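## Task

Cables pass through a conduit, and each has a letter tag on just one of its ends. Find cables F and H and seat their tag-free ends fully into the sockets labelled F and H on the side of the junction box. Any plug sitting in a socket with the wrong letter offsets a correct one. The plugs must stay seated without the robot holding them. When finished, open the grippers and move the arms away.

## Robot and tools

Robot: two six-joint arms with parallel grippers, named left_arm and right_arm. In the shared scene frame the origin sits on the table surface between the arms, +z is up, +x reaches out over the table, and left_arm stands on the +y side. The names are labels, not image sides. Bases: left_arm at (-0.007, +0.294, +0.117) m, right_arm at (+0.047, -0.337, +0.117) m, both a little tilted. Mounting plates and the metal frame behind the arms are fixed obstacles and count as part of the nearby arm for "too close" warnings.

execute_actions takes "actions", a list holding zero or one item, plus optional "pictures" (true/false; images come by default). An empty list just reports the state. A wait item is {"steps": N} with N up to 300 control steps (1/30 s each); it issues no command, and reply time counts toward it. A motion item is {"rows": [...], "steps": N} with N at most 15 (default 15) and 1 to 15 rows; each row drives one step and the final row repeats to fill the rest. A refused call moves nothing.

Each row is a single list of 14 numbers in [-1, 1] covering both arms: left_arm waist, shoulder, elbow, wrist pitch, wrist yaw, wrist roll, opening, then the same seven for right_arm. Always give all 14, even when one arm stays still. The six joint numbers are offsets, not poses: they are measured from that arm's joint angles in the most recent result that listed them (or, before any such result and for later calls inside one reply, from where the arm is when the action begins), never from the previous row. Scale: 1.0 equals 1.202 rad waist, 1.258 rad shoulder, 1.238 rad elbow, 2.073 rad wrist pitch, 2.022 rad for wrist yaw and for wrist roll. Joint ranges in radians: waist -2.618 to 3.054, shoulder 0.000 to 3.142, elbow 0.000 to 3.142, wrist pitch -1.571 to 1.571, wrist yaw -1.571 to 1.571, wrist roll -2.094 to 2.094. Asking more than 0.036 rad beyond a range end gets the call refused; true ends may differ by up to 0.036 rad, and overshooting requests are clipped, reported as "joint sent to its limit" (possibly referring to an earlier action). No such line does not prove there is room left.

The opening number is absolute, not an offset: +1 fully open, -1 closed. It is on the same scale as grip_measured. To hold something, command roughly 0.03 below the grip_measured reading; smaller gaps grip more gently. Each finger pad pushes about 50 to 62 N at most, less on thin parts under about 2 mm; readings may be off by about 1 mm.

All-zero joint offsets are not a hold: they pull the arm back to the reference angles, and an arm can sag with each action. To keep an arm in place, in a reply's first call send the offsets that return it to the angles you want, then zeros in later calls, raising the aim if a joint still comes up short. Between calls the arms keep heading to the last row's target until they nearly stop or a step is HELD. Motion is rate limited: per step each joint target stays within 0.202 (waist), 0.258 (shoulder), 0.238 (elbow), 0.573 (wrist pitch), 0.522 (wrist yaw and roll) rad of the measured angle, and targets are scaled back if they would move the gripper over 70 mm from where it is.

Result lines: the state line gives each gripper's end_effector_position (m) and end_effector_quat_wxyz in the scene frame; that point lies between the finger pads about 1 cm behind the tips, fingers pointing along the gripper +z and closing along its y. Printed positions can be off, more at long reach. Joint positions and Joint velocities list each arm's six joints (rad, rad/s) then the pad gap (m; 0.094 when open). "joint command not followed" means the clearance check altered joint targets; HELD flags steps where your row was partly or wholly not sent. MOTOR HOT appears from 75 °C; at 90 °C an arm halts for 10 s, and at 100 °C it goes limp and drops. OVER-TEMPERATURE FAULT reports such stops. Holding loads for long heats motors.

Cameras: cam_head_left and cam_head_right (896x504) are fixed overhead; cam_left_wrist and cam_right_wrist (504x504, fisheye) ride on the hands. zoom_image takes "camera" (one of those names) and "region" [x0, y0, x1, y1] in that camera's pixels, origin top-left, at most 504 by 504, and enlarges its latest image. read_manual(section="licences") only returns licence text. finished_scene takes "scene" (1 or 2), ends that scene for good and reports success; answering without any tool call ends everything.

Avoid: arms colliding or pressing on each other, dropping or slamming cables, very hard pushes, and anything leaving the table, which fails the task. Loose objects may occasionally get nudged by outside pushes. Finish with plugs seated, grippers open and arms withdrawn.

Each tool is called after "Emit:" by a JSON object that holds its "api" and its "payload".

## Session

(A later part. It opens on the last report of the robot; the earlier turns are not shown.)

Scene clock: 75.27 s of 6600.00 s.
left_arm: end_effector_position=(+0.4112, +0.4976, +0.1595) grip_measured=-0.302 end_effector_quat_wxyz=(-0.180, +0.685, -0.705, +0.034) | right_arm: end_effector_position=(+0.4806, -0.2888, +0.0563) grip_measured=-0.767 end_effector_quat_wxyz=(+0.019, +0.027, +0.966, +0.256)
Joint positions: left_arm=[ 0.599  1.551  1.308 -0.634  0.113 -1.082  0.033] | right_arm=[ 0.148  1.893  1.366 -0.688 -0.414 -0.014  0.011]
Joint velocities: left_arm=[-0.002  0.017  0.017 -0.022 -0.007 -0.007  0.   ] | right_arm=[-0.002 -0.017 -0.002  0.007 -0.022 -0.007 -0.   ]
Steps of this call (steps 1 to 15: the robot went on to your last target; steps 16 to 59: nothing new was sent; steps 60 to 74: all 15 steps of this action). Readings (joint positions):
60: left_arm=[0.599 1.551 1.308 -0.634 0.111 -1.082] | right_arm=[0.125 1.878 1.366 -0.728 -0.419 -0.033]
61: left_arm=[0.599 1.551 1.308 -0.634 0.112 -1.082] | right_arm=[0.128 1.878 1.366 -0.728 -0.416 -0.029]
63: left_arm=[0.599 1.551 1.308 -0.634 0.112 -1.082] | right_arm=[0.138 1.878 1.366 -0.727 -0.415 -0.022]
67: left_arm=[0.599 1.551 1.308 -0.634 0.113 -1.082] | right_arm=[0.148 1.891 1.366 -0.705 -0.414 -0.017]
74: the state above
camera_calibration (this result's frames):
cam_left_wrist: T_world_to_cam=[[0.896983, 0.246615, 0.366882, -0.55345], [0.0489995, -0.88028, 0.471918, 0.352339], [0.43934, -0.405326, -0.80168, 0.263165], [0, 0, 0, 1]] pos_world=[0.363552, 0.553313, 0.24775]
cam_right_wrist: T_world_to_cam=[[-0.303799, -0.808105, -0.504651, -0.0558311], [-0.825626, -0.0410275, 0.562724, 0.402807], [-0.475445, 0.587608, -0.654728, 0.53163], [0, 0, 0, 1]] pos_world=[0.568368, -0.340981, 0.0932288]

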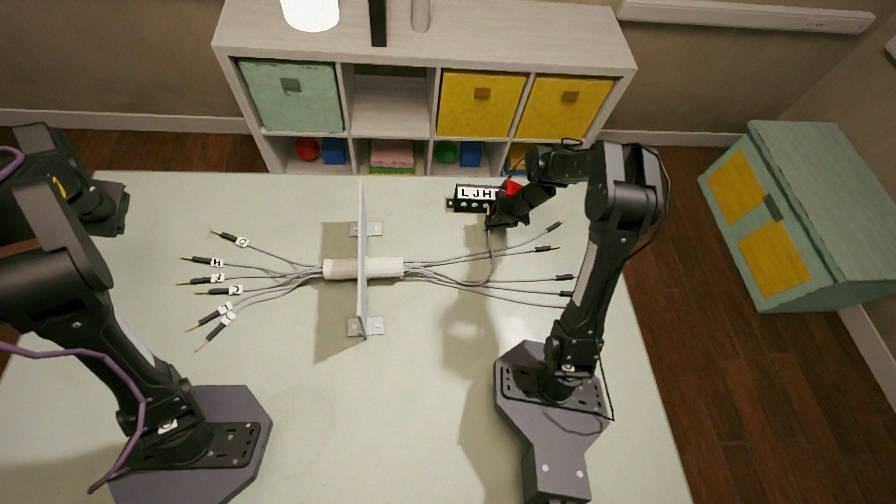

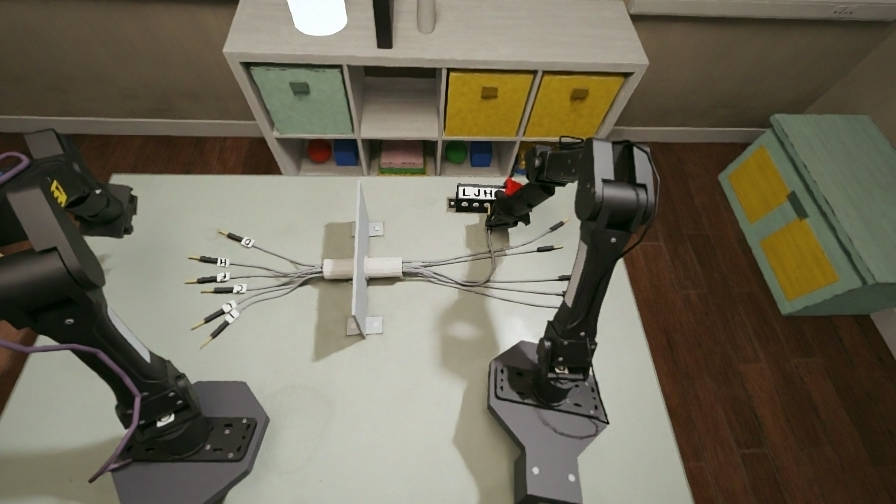

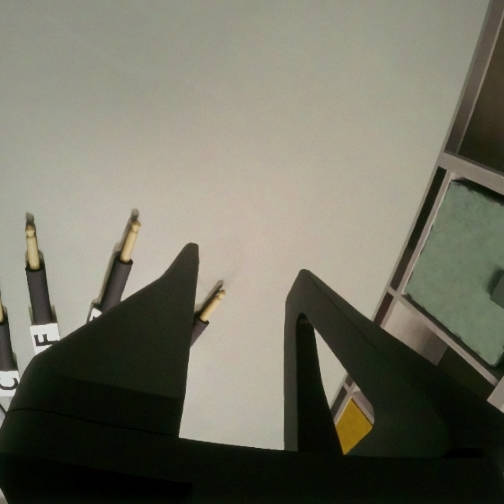

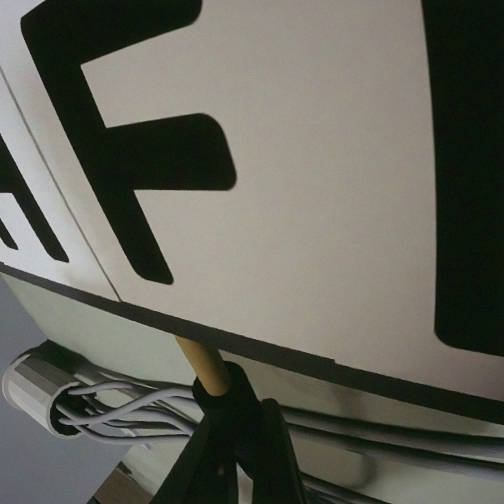

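Emit:
{"api": "execute_actions", "payload": {"actions": [{"rows":[[0,0,0,0,0,0,-0.3,0.015,0.015,0,0,0,0.008,-0.81],[0,0,0,0,0,0,-0.3,0.015,0.022,0,0,0,0.008,-0.81],[0,0,0,0,0,0,-0.3,0.015,0.03,0,0,0,0.008,-0.81]]}]}}

Emit:
{"api": "zoom_image", "payload": {"camera": "cam_head_left", "region": [450, 170, 550, 240]}}

Scene clock: 77.53 s of 6600.00 s.
left_arm: end_effector_position=(+0.4113, +0.4973, +0.1594) grip_measured=-0.302 end_effector_quat_wxyz=(-0.179, +0.685, -0.705, +0.035) | right_arm: end_effector_position=(+0.4811, -0.2888, +0.0552) grip_measured=-0.767 end_effector_quat_wxyz=(+0.019, +0.028, +0.966, +0.256)
Joint positions: left_arm=[ 0.599  1.551  1.308 -0.634  0.115 -1.082  0.033] | right_arm=[ 0.148  1.896  1.366 -0.684 -0.414 -0.012  0.011]
Joint velocities: left_arm=[ 0.002 -0.002 -0.017  0.022 -0.007  0.037 -0.001] | right_arm=[-0.012 -0.007  0.012  0.037  0.037 -0.022 -0.001]
Steps of this call (steps 1 to 15: the robot went on to your last target; steps 16 to 53: nothing new was sent; steps 54 to 68: all 15 steps of this action). Readings (joint positions):
54: left_arm=[0.599 1.551 1.308 -0.634 0.113 -1.082] | right_arm=[0.148 1.893 1.366 -0.687 -0.414 -0.012]
55: left_arm=[0.599 1.551 1.308 -0.634 0.113 -1.082] | right_arm=[0.148 1.895 1.366 -0.687 -0.414 -0.012]
57: left_arm=[0.599 1.551 1.308 -0.634 0.114 -1.082] | right_arm=[0.148 1.895 1.366 -0.686 -0.414 -0.012]
61: left_arm=[0.599 1.551 1.308 -0.634 0.115 -1.082] | right_arm=[0.148 1.896 1.366 -0.684 -0.414 -0.012]
68: the state above
camera_calibration (this result's frames):
cam_left_wrist: T_world_to_cam=[[0.896889, 0.246597, 0.367123, -0.553487], [0.0482263, -0.8797, 0.473077, 0.35197], [0.439618, -0.406593, -0.800886, 0.263393], [0, 0, 0, 1]] pos_world=[0.36365, 0.55321, 0.247637]
cam_right_wrist: T_world_to_cam=[[-0.305017, -0.807939, -0.504181, -0.0556336], [-0.825989, -0.0390822, 0.56233, 0.40457], [-0.474033, 0.587968, -0.655428, 0.530691], [0, 0, 0, 1]] pos_world=[0.568766, -0.341167, 0.0922784]

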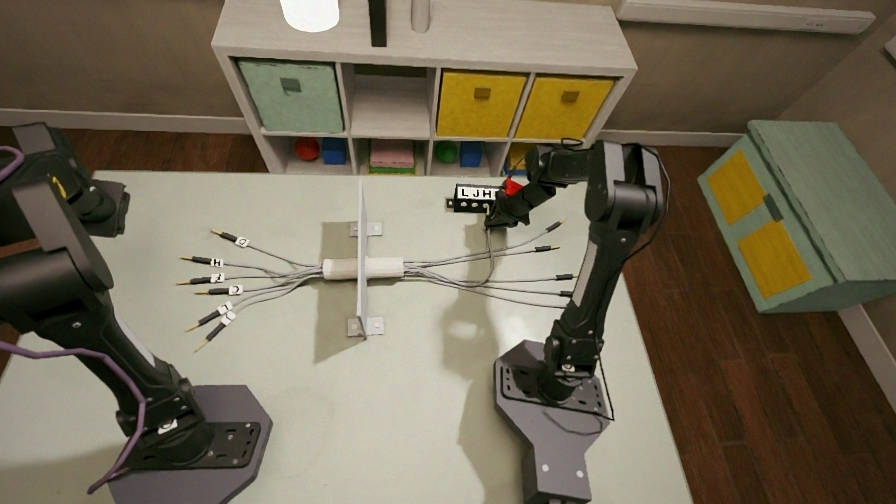

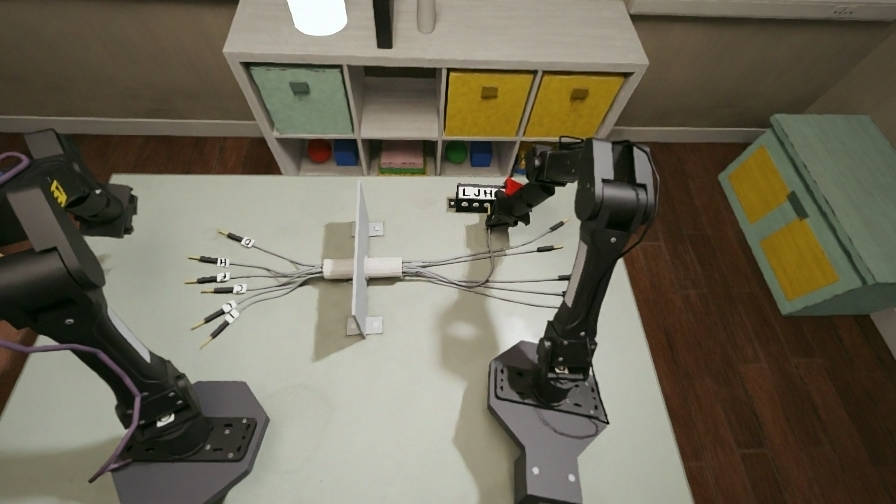

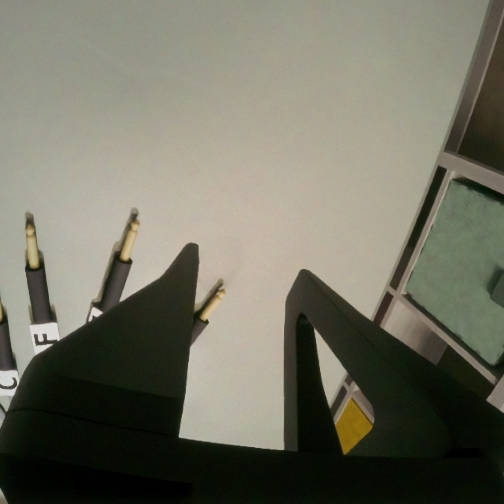

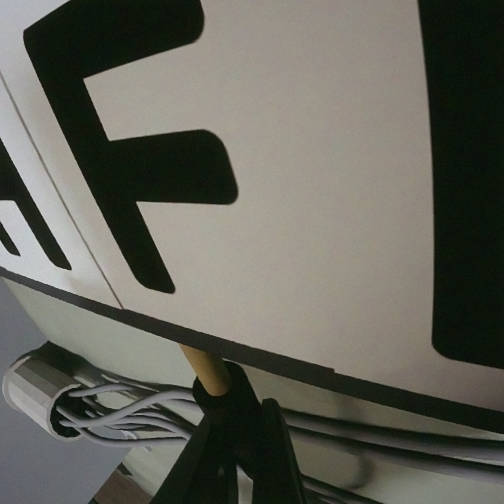

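Region (450, 170, 550, 240) of cam_head_left's 896x504 image, scaled by 5.040, with more detail than that image has; it fills the top 353 rows of this view, and the rest is white.

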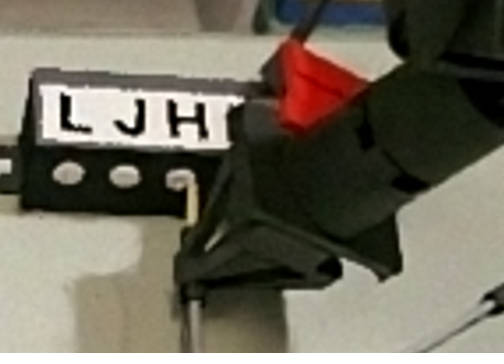

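Emit:
{"api": "execute_actions", "payload": {"actions": [{"rows":[[0,0,0,0,0,0,-0.3,0,-0.02,-0.02,0,0,0,-0.81],[0,0,0,0,0,0,-0.3,0,-0.035,-0.035,0,0,0,-0.81],[0,0,0,0,0,0,-0.3,0,-0.035,-0.04,0,0,0,-0.81],[0,0,0,0,0,0,-0.3,0.01,-0.035,-0.04,0,0.014,0.007,-0.81],[0,0,0,0,0,0,-0.3,0.02,-0.035,-0.04,0,0.028,0.014,-0.81],[0,0,0,0,0,0,-0.3,0.03,-0.035,-0.04,0,0.042,0.02,-0.81],[0,0,0,0,0,0,-0.3,0.04,-0.035,-0.04,0.005,0.056,0.028,-0.81],[0,0,0,0,0,0,-0.3,0.052,-0.035,-0.04,0.005,0.07,0.035,-0.81],[0,0,0,0,0,0,-0.3,0.064,-0.035,-0.04,0.005,0.083,0.043,-0.81]]}]}}

Emit:
{"api": "zoom_image", "payload": {"camera": "cam_head_left", "region": [450, 170, 550, 240]}}

Scene clock: 80.60 s of 6600.00 s.
left_arm: end_effector_position=(+0.4115, +0.4970, +0.1594) grip_measured=-0.302 end_effector_quat_wxyz=(-0.179, +0.685, -0.705, +0.036) | right_arm: end_effector_position=(+0.4742, -0.2836, +0.0498) grip_measured=-0.767 end_effector_quat_wxyz=(+0.011, +0.029, +0.980, +0.196)
Joint positions: left_arm=[ 0.599  1.551  1.308 -0.634  0.116 -1.082  0.033] | right_arm=[ 0.216  1.877  1.34  -0.67  -0.266  0.053  0.011]
Joint velocities: left_arm=[-0.017  0.002 -0.012  0.022  0.007  0.022  0.   ] | right_arm=[-0.002 -0.022 -0.007 -0.037  0.11   0.022  0.001]
Steps of this call (steps 1 to 15: the robot went on to your last target; steps 16 to 77: nothing new was sent; steps 78 to 92: all 15 steps of this action). Readings (joint positions):
78: left_arm=[0.599 1.551 1.308 -0.634 0.115 -1.082] | right_arm=[0.148 1.895 1.366 -0.683 -0.414 -0.013]
79: left_arm=[0.599 1.551 1.308 -0.634 0.115 -1.082] | right_arm=[0.148 1.893 1.363 -0.680 -0.413 -0.013]
81: left_arm=[0.599 1.551 1.308 -0.634 0.116 -1.082] | right_arm=[0.148 1.885 1.348 -0.675 -0.409 -0.013]
85: left_arm=[0.599 1.551 1.308 -0.634 0.116 -1.082] | right_arm=[0.166 1.877 1.340 -0.673 -0.351 0.006]
92: the state above
camera_calibration (this result's frames):
cam_left_wrist: T_world_to_cam=[[0.896772, 0.246575, 0.367425, -0.553533], [0.0472592, -0.878973, 0.474524, 0.351509], [0.439962, -0.408176, -0.799891, 0.263677], [0, 0, 0, 1]] pos_world=[0.363773, 0.553081, 0.247496]
cam_right_wrist: T_world_to_cam=[[-0.312795, -0.863577, -0.395468, -0.0737338], [-0.814561, 0.0297484, 0.579315, 0.415401], [-0.488518, 0.503339, -0.712741, 0.506507], [0, 0, 0, 1]] pos_world=[0.562744, -0.330977, 0.091201]

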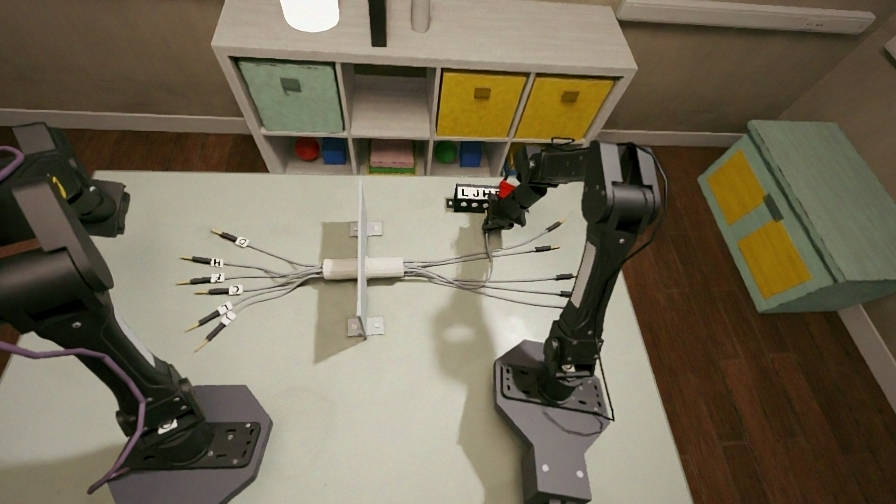

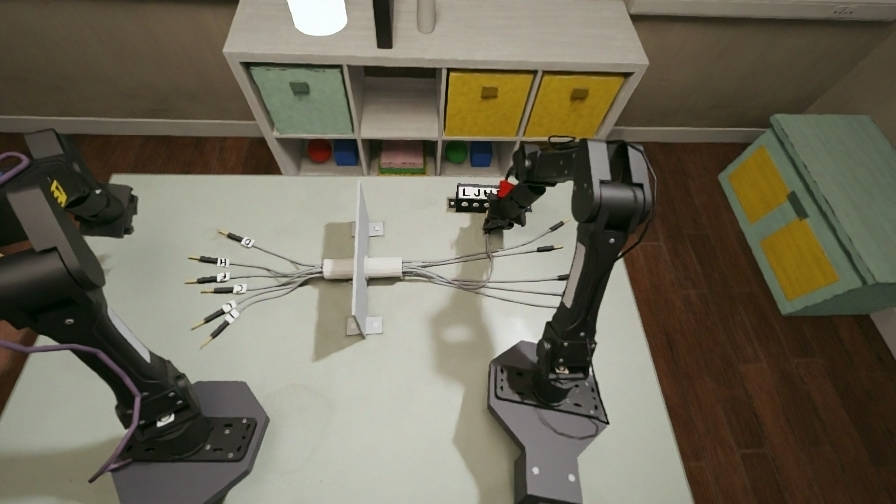

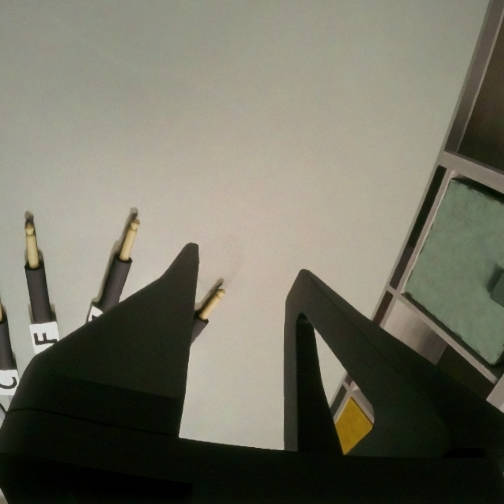

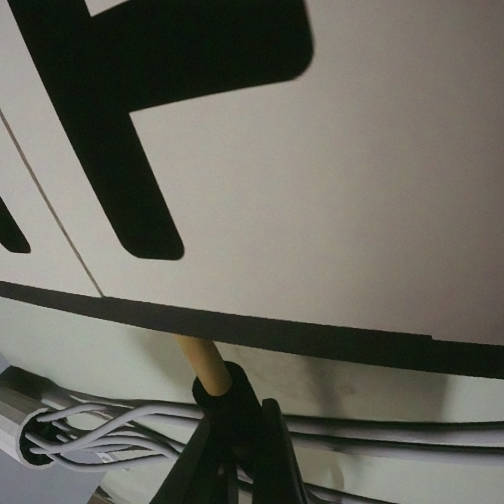

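Region (450, 170, 550, 240) of cam_head_left's 896x504 image, scaled by 5.040, with more detail than that image has; it fills the top 353 rows of this view, and the rest is white.

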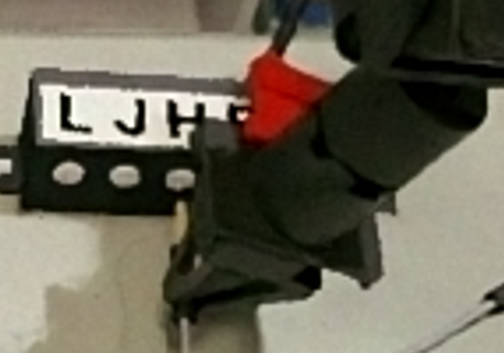

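Emit:
{"api": "execute_actions", "payload": {"actions": [{"rows":[[0,0,0,0,0,0,-0.3,0,0.005,0.015,-0.003,0,0,-0.81],[0,0,0,0,0,0,-0.3,0,0.01,0.025,-0.005,0,0,-0.81],[0,0,0,0,0,0,-0.3,0,0.015,0.035,-0.008,0,0,-0.81],[0,0,0,0,0,0,-0.3,0,0.02,0.045,-0.01,0,0,-0.81],[0,0,0,0,0,0,-0.3,0,0.025,0.055,-0.013,0,0,-0.81],[0,0,0,0,0,0,-0.3,0,0.03,0.065,-0.015,0,0,-0.81],[0,0,0,0,0,0,-0.3,0,0.035,0.075,-0.018,0,0,-0.81],[0,0,0,0,0,0,-0.3,0,0.04,0.085,-0.021,0,0,-0.81],[0,0,0,0,0,0,-0.3,0,0.045,0.09,-0.024,0,0,-0.81],[0,0,0,0,0,0,-0.3,0,0.05,0.095,-0.026,0,0,-0.81]]}]}}

Emit:
{"api": "zoom_image", "payload": {"camera": "cam_head_left", "region": [450, 170, 550, 240]}}

Scene clock: 83.83 s of 6600.00 s.
left_arm: end_effector_position=(+0.4116, +0.4967, +0.1594) grip_measured=-0.302 end_effector_quat_wxyz=(-0.179, +0.685, -0.705, +0.037) | right_arm: end_effector_position=(+0.4923, -0.2855, +0.0493) grip_measured=-0.767 end_effector_quat_wxyz=(+0.015, +0.031, +0.981, +0.191)
Joint positions: left_arm=[ 0.599  1.551  1.308 -0.634  0.118 -1.082  0.033] | right_arm=[ 0.216  1.927  1.429 -0.7   -0.256  0.056  0.011]
Joint velocities: left_arm=[-0.002 -0.002  0.002  0.007  0.022  0.007 -0.001] | right_arm=[ 0.007 -0.012  0.002 -0.095 -0.037  0.051 -0.   ]
Steps of this call (steps 1 to 30: the robot went on to your last target; steps 31 to 82: nothing new was sent; steps 83 to 97: all 15 steps of this action). Readings (joint positions):
83: left_arm=[0.599 1.551 1.308 -0.634 0.117 -1.082] | right_arm=[0.216 1.877 1.340 -0.670 -0.249 0.058]
84: left_arm=[0.599 1.551 1.308 -0.634 0.117 -1.082] | right_arm=[0.216 1.877 1.340 -0.670 -0.249 0.058]
86: left_arm=[0.599 1.551 1.308 -0.634 0.118 -1.082] | right_arm=[0.216 1.880 1.348 -0.674 -0.249 0.058]
90: left_arm=[0.599 1.551 1.308 -0.634 0.118 -1.082] | right_arm=[0.216 1.907 1.393 -0.685 -0.249 0.058]
97: the state above
camera_calibration (this result's frames):
cam_left_wrist: T_world_to_cam=[[0.896654, 0.246554, 0.367727, -0.55358], [0.0462915, -0.878243, 0.475969, 0.351047], [0.440305, -0.409757, -0.798893, 0.26396], [0, 0, 0, 1]] pos_world=[0.363896, 0.552951, 0.247355]
cam_right_wrist: T_world_to_cam=[[-0.314326, -0.866018, -0.38886, -0.0701833], [-0.818493, 0.0397243, 0.573142, 0.435537], [-0.480904, 0.498432, -0.721316, 0.511168], [0, 0, 0, 1]] pos_world=[0.580246, -0.332864, 0.0917976]

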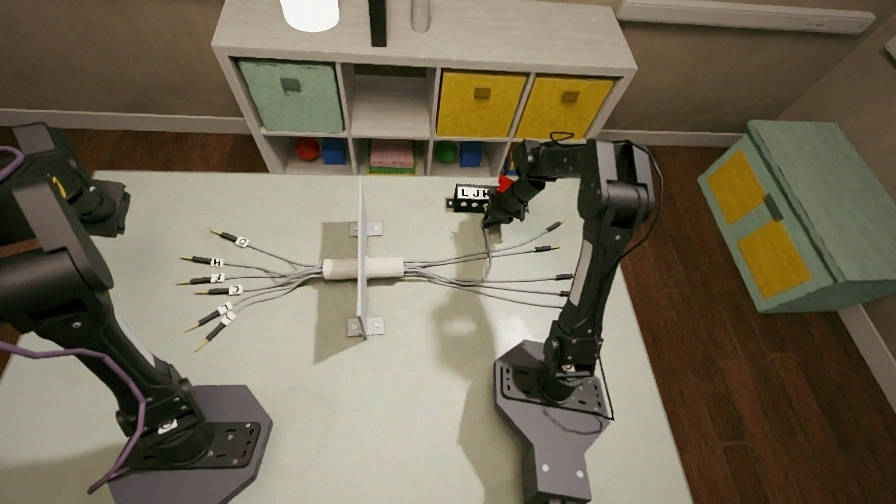

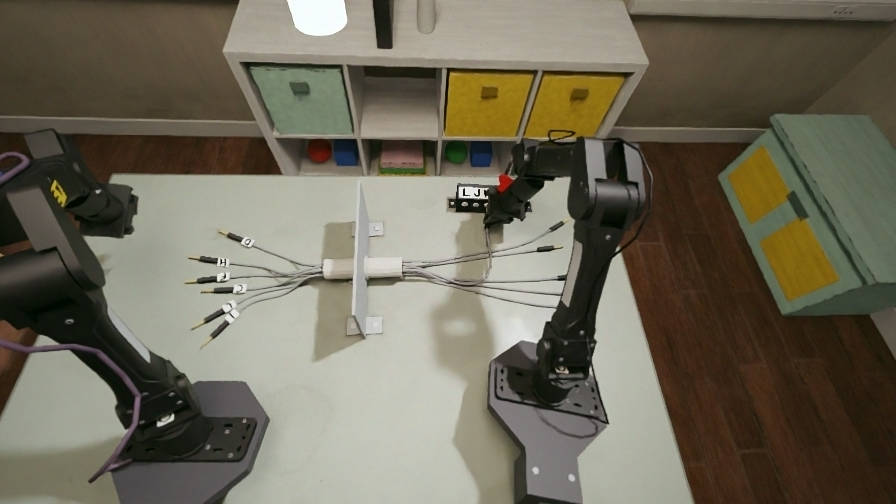

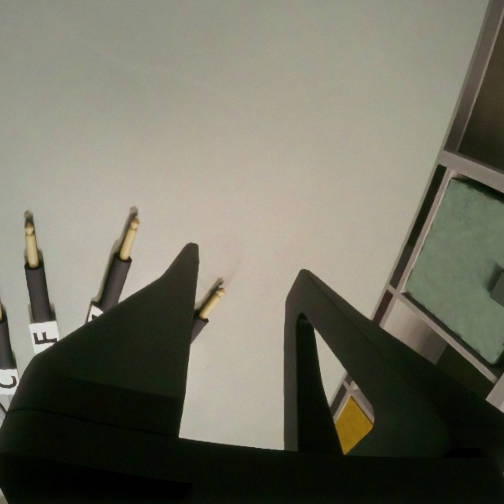

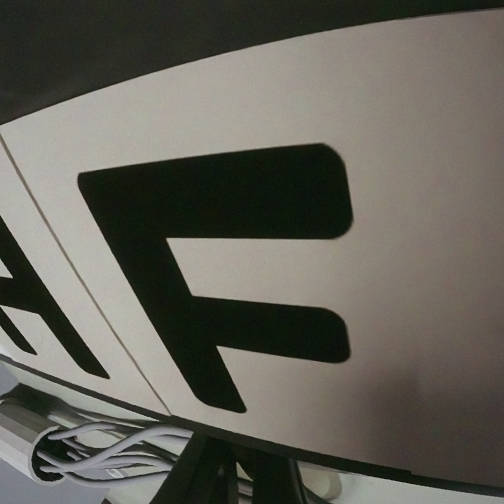

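Region (450, 170, 550, 240) of cam_head_left's 896x504 image, scaled by 5.040, with more detail than that image has; it fills the top 353 rows of this view, and the rest is white.

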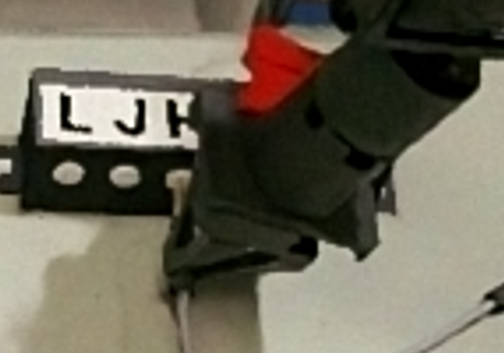

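Emit:
{"api": "execute_actions", "payload": {"actions": [{"rows":[[0,0,0,0,0,0,-0.3,0,0.008,0.015,-0.005,0,0,-0.81],[0,0,0,0,0,0,-0.3,0,0.012,0.025,-0.008,0,0,-0.81],[0,0,0,0,0,0,-0.3,0,0.016,0.035,-0.01,0,0,-0.81],[0,0,0,0,0,0,-0.3,0,0.021,0.045,-0.012,0,0,-0.81],[0,0,0,0,0,0,-0.3,0,0.026,0.052,-0.014,0,0,-0.81],[0,0,0,0,0,0,-0.3,0,0.03,0.06,-0.016,0,0,-0.81]]}]}}

Emit:
{"api": "zoom_image", "payload": {"camera": "cam_head_left", "region": [450, 170, 550, 240]}}

Scene clock: 85.43 s of 6600.00 s.
left_arm: end_effector_position=(+0.4118, +0.4964, +0.1594) grip_measured=-0.302 end_effector_quat_wxyz=(-0.179, +0.685, -0.706, +0.038) | right_arm: end_effector_position=(+0.4964, -0.2860, +0.0503) grip_measured=-0.767 end_effector_quat_wxyz=(+0.009, +0.031, +0.981, +0.190)
Joint positions: left_arm=[ 0.599  1.551  1.308 -0.634  0.12  -1.082  0.033] | right_arm=[ 0.216  1.947  1.471 -0.734 -0.254  0.056  0.011]
Joint velocities: left_arm=[-0.002 -0.007  0.012  0.007  0.066 -0.007 -0.001] | right_arm=[-0.022 -0.007  0.007  0.022  0.066  0.037 -0.   ]
Steps of this call (steps 1 to 15: the robot went on to your last target; steps 16 to 33: nothing new was sent; steps 34 to 48: all 15 steps of this action). Readings (joint positions):
34: left_arm=[0.599 1.551 1.308 -0.634 0.119 -1.082] | right_arm=[0.216 1.927 1.429 -0.700 -0.256 0.056]
35: left_arm=[0.599 1.551 1.308 -0.634 0.119 -1.082] | right_arm=[0.216 1.927 1.429 -0.700 -0.256 0.056]
37: left_arm=[0.599 1.551 1.308 -0.634 0.120 -1.082] | right_arm=[0.216 1.930 1.436 -0.706 -0.256 0.056]
41: left_arm=[0.599 1.551 1.308 -0.634 0.120 -1.082] | right_arm=[0.216 1.945 1.466 -0.728 -0.255 0.056]
48: the state above
camera_calibration (this result's frames):
cam_left_wrist: T_world_to_cam=[[0.896536, 0.246533, 0.368029, -0.553626], [0.0453231, -0.87751, 0.477412, 0.350584], [0.440647, -0.411337, -0.797893, 0.264243], [0, 0, 0, 1]] pos_world=[0.364019, 0.552821, 0.247215]
cam_right_wrist: T_world_to_cam=[[-0.317359, -0.867302, -0.383498, -0.0680406], [-0.811636, 0.039273, 0.582842, 0.434383], [-0.490439, 0.496231, -0.716397, 0.518002], [0, 0, 0, 1]] pos_world=[0.585016, -0.33312, 0.0918251]

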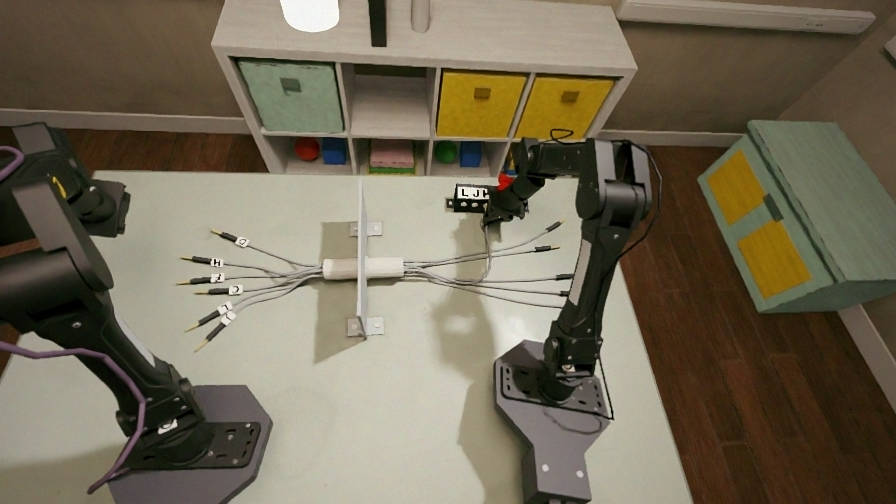

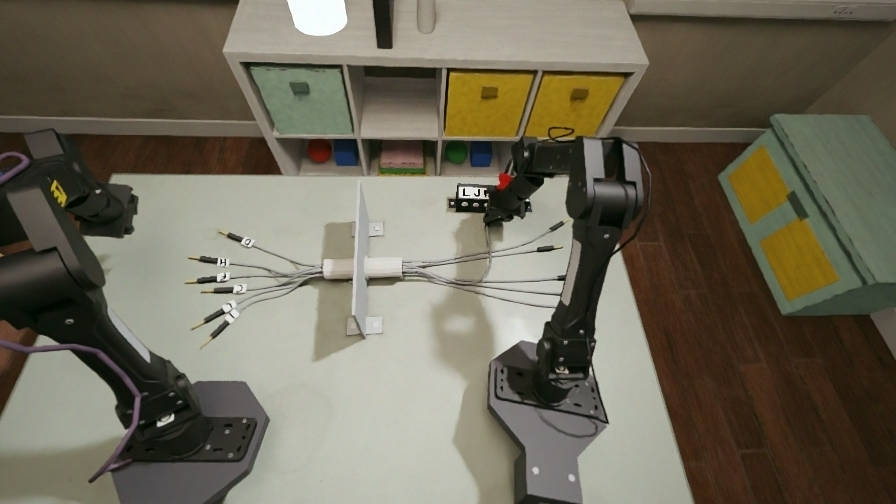

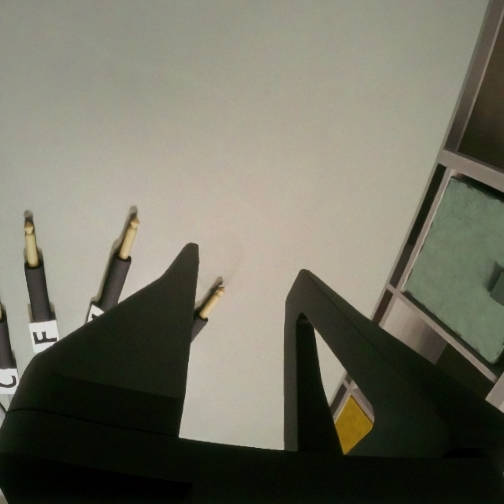

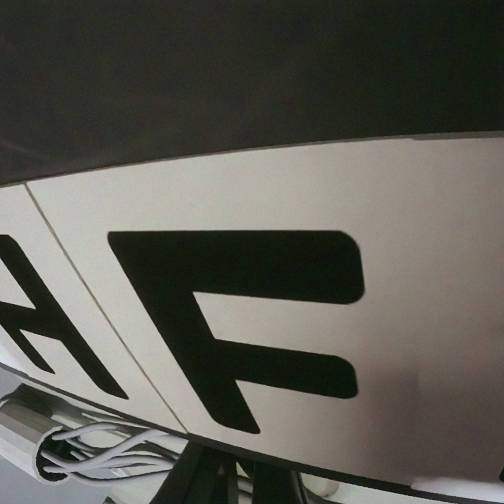

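Region (450, 170, 550, 240) of cam_head_left's 896x504 image, scaled by 5.040, with more detail than that image has; it fills the top 353 rows of this view, and the rest is white.

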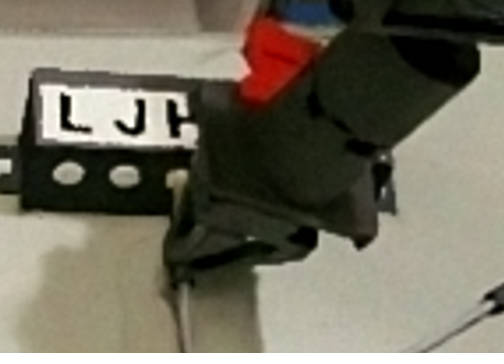

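Emit:
{"api": "execute_actions", "payload": {"actions": [{"rows":[[0,0,0,0,0,0,-0.3,0,0.015,0.03,0,0,0,-0.81],[0,0,0,0,0,0,-0.3,0,0.025,0.045,-0.003,0,0,-0.81],[0,0,0,0,0,0,-0.3,0,0.032,0.06,-0.006,0,0,-0.81],[0,0,0,0,0,0,-0.3,0,0.04,0.075,-0.01,0,0,-0.81]]}]}}

Emit:
{"api": "zoom_image", "payload": {"camera": "cam_head_left", "region": [450, 170, 550, 240]}}

Scene clock: 86.87 s of 6600.00 s.
left_arm: end_effector_position=(+0.4119, +0.4962, +0.1594) grip_measured=-0.302 end_effector_quat_wxyz=(-0.178, +0.685, -0.706, +0.038) | right_arm: end_effector_position=(+0.5017, -0.2863, +0.0511) grip_measured=-0.767 end_effector_quat_wxyz=(-0.000, +0.031, +0.981, +0.189)
Joint positions: left_arm=[ 0.599  1.551  1.308 -0.634  0.122 -1.082  0.033] | right_arm=[ 0.216  1.977  1.531 -0.783 -0.253  0.056  0.011]
Joint velocities: left_arm=[ 0.002  0.002 -0.022  0.037 -0.007  0.051 -0.001] | right_arm=[-0.002 -0.012 -0.017 -0.007  0.022  0.066  0.   ]
Steps of this call (steps 1 to 15: the robot went on to your last target; steps 16 to 28: nothing new was sent; steps 29 to 43: all 15 steps of this action). Readings (joint positions):
29: left_arm=[0.599 1.551 1.308 -0.634 0.120 -1.082] | right_arm=[0.216 1.947 1.471 -0.734 -0.254 0.056]
30: left_arm=[0.599 1.551 1.308 -0.634 0.121 -1.082] | right_arm=[0.216 1.949 1.475 -0.738 -0.254 0.056]
32: left_arm=[0.599 1.551 1.308 -0.634 0.121 -1.082] | right_arm=[0.216 1.961 1.500 -0.754 -0.253 0.056]
36: left_arm=[0.599 1.551 1.308 -0.634 0.122 -1.082] | right_arm=[0.216 1.976 1.528 -0.780 -0.253 0.056]
43: the state above
camera_calibration (this result's frames):
cam_left_wrist: T_world_to_cam=[[0.896441, 0.246517, 0.36827, -0.553664], [0.044548, -0.876921, 0.478565, 0.350214], [0.440918, -0.4126, -0.79709, 0.264468], [0, 0, 0, 1]] pos_world=[0.364117, 0.552716, 0.247102]
cam_right_wrist: T_world_to_cam=[[-0.322106, -0.868561, -0.376629, -0.0646837], [-0.800649, 0.0376347, 0.597951, 0.431477], [-0.505183, 0.494151, -0.707535, 0.527692], [0, 0, 0, 1]] pos_world=[0.591208, -0.33318, 0.090997]

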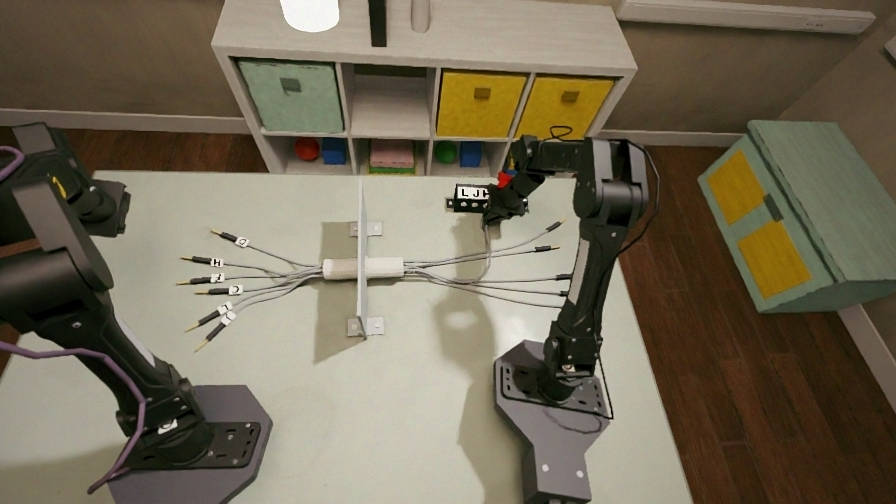

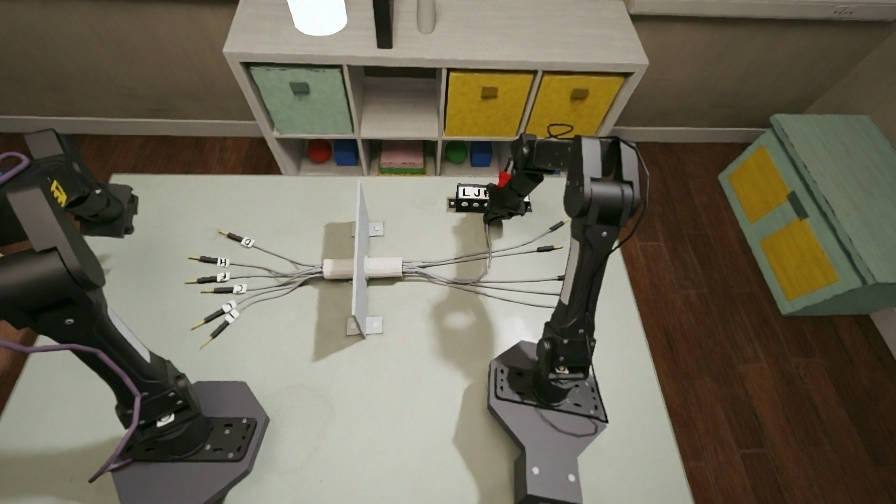

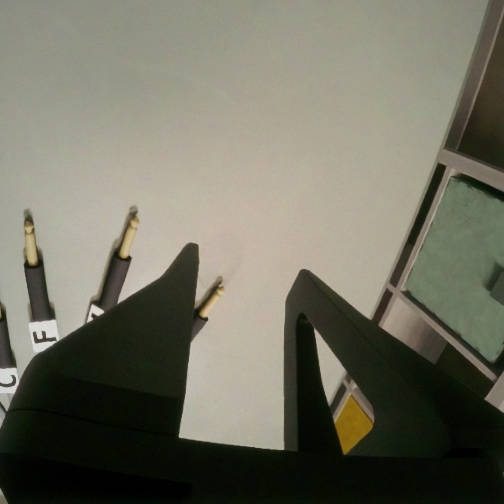

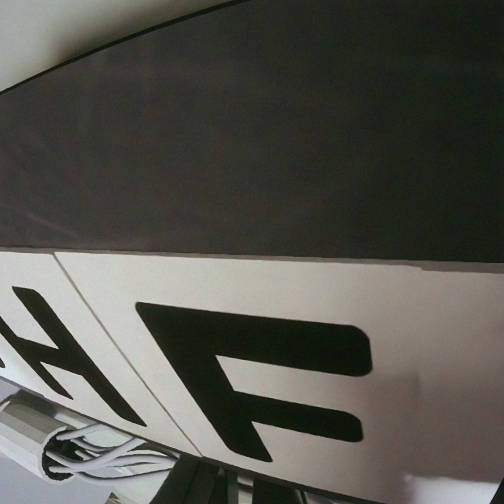

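Region (450, 170, 550, 240) of cam_head_left's 896x504 image, scaled by 5.040, with more detail than that image has; it fills the top 353 rows of this view, and the rest is white.

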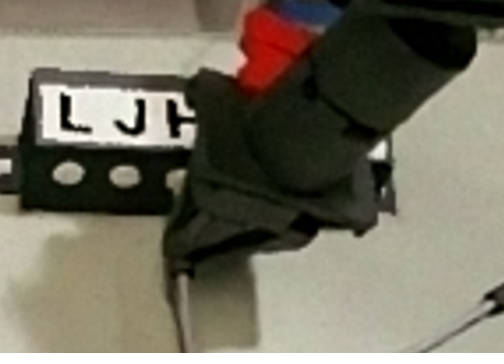

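Emit:
{"api": "execute_actions", "payload": {"actions": [{"rows":[[0,0,0,0,0,0,-0.3,0,0.015,0.03,0.01,0,0,-0.82],[0,0,0,0,0,0,-0.3,0,0.025,0.045,0.01,0,0,-0.82],[0,0,0,0,0,0,-0.3,0,0.032,0.06,0.008,0,0,-0.82],[0,0,0,0,0,0,-0.3,0,0.04,0.075,0.005,0,0,-0.82],[0,0,0,0,0,0,-0.3,0,0.048,0.09,0.002,0,0,-0.82],[0,0,0,0,0,0,-0.3,0,0.055,0.1,0,0,0,-0.82]]}]}}

Emit:
{"api": "zoom_image", "payload": {"camera": "cam_head_left", "region": [450, 170, 550, 240]}}

Scene clock: 89.10 s of 6600.00 s.
left_arm: end_effector_position=(+0.4120, +0.4959, +0.1594) grip_measured=-0.302 end_effector_quat_wxyz=(-0.178, +0.685, -0.706, +0.039) | right_arm: end_effector_position=(+0.5034, -0.2865, +0.0524) grip_measured=-0.767 end_effector_quat_wxyz=(-0.025, +0.033, +0.981, +0.189)
Joint positions: left_arm=[ 0.599  1.551  1.308 -0.634  0.124 -1.082  0.033] | right_arm=[ 0.216  2.021  1.616 -0.872 -0.253  0.056  0.011]
Joint velocities: left_arm=[-0.007 -0.017 -0.017 -0.022 -0.007 -0.051  0.   ] | right_arm=[-0.002 -0.002  0.007 -0.022  0.11  -0.037 -0.   ]
Steps of this call (steps 1 to 15: the robot went on to your last target; steps 16 to 52: nothing new was sent; steps 53 to 67: all 15 steps of this action). Readings (joint positions):
53: left_arm=[0.599 1.551 1.308 -0.634 0.122 -1.082] | right_arm=[0.216 1.977 1.531 -0.783 -0.253 0.056]
54: left_arm=[0.599 1.551 1.308 -0.634 0.123 -1.082] | right_arm=[0.216 1.979 1.534 -0.786 -0.253 0.056]
56: left_arm=[0.599 1.551 1.308 -0.634 0.123 -1.082] | right_arm=[0.216 1.992 1.557 -0.810 -0.253 0.056]
60: left_arm=[0.599 1.551 1.308 -0.634 0.123 -1.082] | right_arm=[0.216 2.017 1.607 -0.862 -0.253 0.056]
67: the state above
camera_calibration (this result's frames):
cam_left_wrist: T_world_to_cam=[[0.896323, 0.246497, 0.368572, -0.55371], [0.0435785, -0.876183, 0.480004, 0.34975], [0.441256, -0.414177, -0.796085, 0.264749], [0, 0, 0, 1]] pos_world=[0.36424, 0.552586, 0.246963]
cam_right_wrist: T_world_to_cam=[[-0.334479, -0.870435, -0.361202, -0.0589242], [-0.771218, 0.0325427, 0.635738, 0.413815], [-0.541614, 0.491207, -0.68218, 0.545718], [0, 0, 0, 1]] pos_world=[0.595001, -0.332817, 0.0879161]

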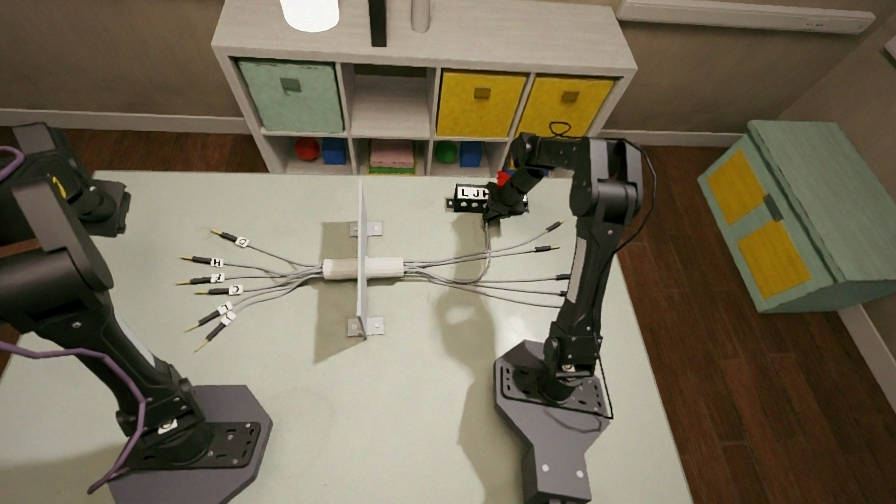

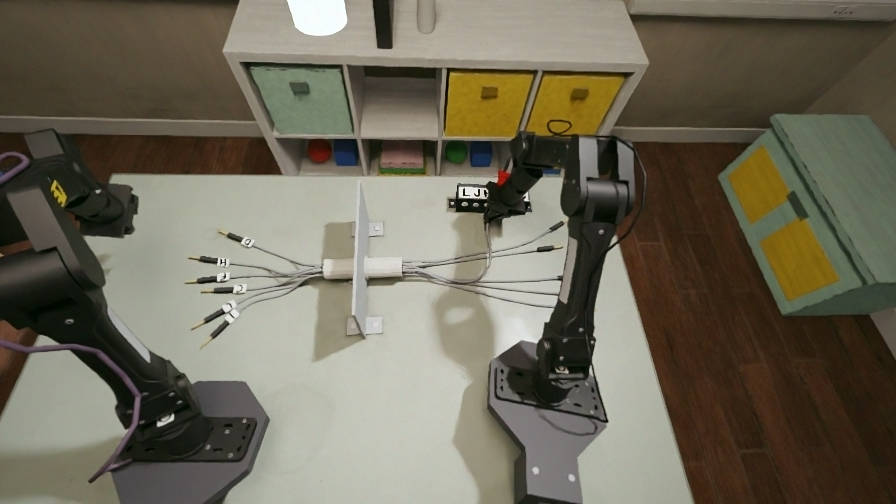

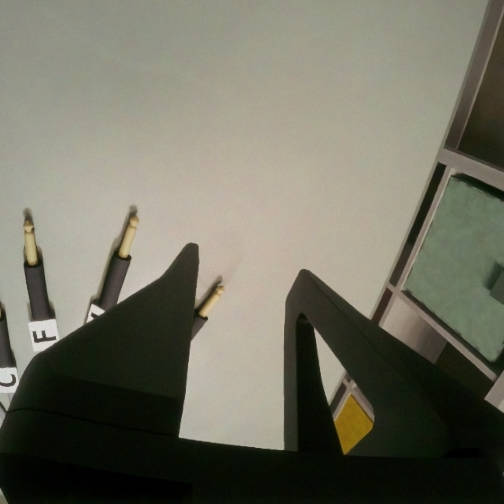

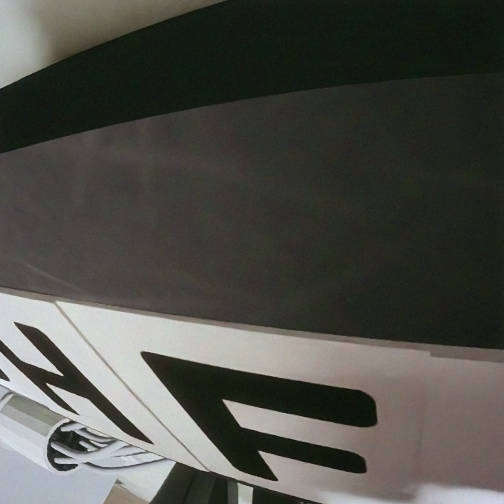

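Region (450, 170, 550, 240) of cam_head_left's 896x504 image, scaled by 5.040, with more detail than that image has; it fills the top 353 rows of this view, and the rest is white.

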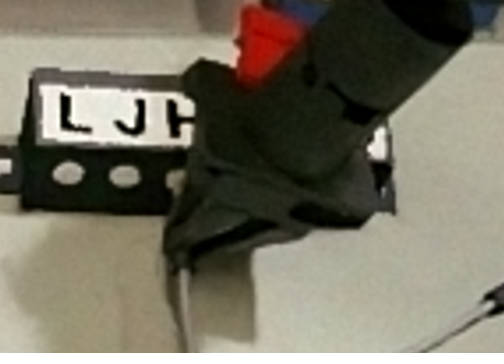

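Emit:
{"api": "execute_actions", "payload": {"actions": [{"rows":[[0,0,0,0,0,0,-0.3,0,-0.015,-0.03,0.02,0,0,-0.82],[0,0,0,0,0,0,-0.3,0,-0.03,-0.06,0.04,0,0,-0.82],[0,0,0,0,0,0,-0.3,0,-0.045,-0.09,0.06,0,0,-0.82],[0,0,0,0,0,0,-0.3,0,-0.06,-0.13,0.073,0,0,-0.82],[0,0,0,0,0,0,-0.3,0,-0.075,-0.16,0.085,0,0,-0.82]]}]}}

Emit:
{"api": "zoom_image", "payload": {"camera": "cam_head_left", "region": [450, 170, 550, 240]}}

Scene clock: 91.40 s of 6600.00 s.
left_arm: end_effector_position=(+0.4122, +0.4956, +0.1594) grip_measured=-0.302 end_effector_quat_wxyz=(-0.178, +0.685, -0.706, +0.040) | right_arm: end_effector_position=(+0.4977, -0.2861, +0.0494) grip_measured=-0.767 end_effector_quat_wxyz=(+0.020, +0.028, +0.981, +0.189)
Joint positions: left_arm=[ 0.599  1.551  1.308 -0.634  0.125 -1.082  0.033] | right_arm=[ 0.216  1.937  1.449 -0.702 -0.253  0.052  0.011]
Joint velocities: left_arm=[ 0.002 -0.012  0.027 -0.007 -0.022  0.037 -0.   ] | right_arm=[-0.012 -0.002  0.002  0.066 -0.037  0.037  0.001]
Steps of this call (steps 1 to 15: the robot went on to your last target; steps 16 to 54: nothing new was sent; steps 55 to 69: all 15 steps of this action). Readings (joint positions):
55: left_arm=[0.599 1.551 1.308 -0.634 0.124 -1.082] | right_arm=[0.216 2.021 1.613 -0.873 -0.253 0.055]
56: left_arm=[0.599 1.551 1.308 -0.634 0.124 -1.082] | right_arm=[0.216 2.016 1.603 -0.863 -0.253 0.055]
58: left_arm=[0.599 1.551 1.308 -0.634 0.124 -1.082] | right_arm=[0.216 1.989 1.552 -0.808 -0.253 0.055]
62: left_arm=[0.599 1.551 1.308 -0.634 0.125 -1.082] | right_arm=[0.216 1.943 1.459 -0.714 -0.252 0.052]
69: the state above
camera_calibration (this result's frames):
cam_left_wrist: T_world_to_cam=[[0.896227, 0.246482, 0.368813, -0.553748], [0.0428025, -0.87559, 0.481155, 0.349379], [0.441525, -0.415438, -0.795278, 0.264972], [0, 0, 0, 1]] pos_world=[0.364338, 0.552481, 0.246851]
cam_right_wrist: T_world_to_cam=[[-0.308287, -0.868299, -0.388608, -0.0726856], [-0.823985, 0.0395857, 0.565227, 0.443073], [-0.475402, 0.494459, -0.727669, 0.510585], [0, 0, 0, 1]] pos_world=[0.585411, -0.333116, 0.0928544]

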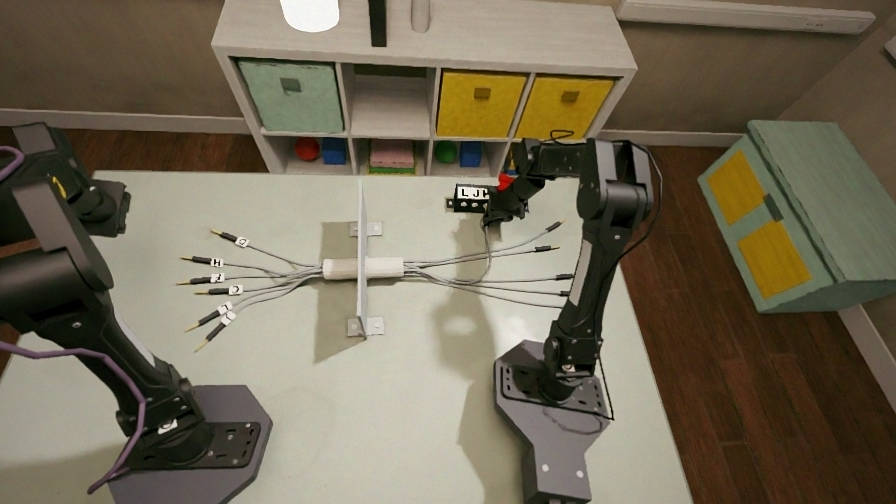

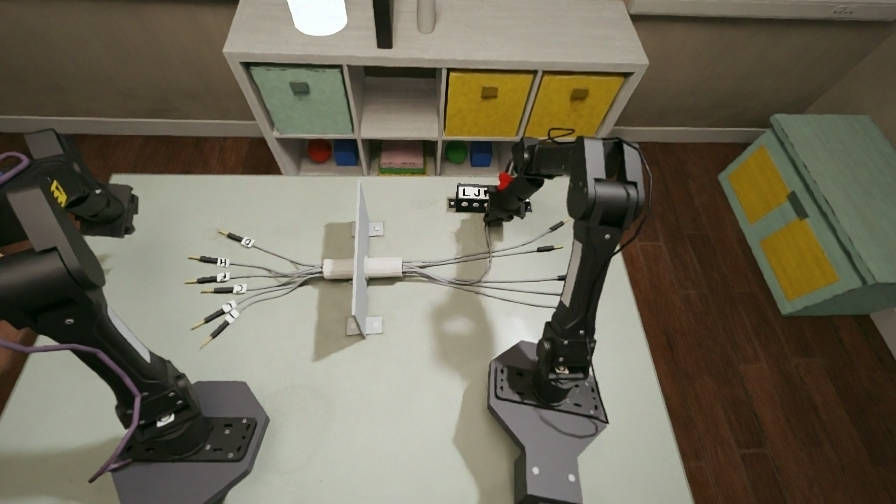

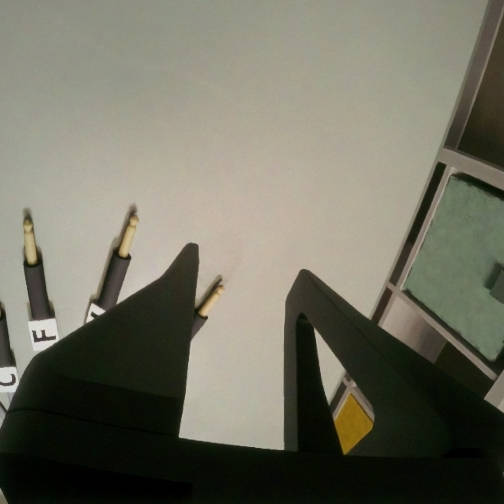

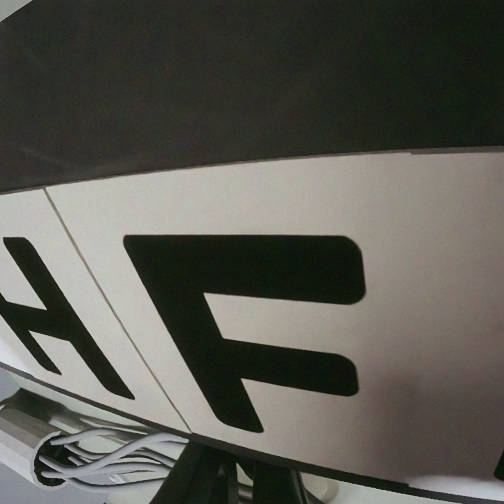

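Region (450, 170, 550, 240) of cam_head_left's 896x504 image, scaled by 5.040, with more detail than that image has; it fills the top 353 rows of this view, and the rest is white.

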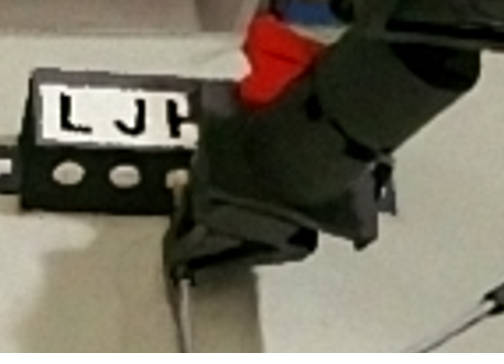

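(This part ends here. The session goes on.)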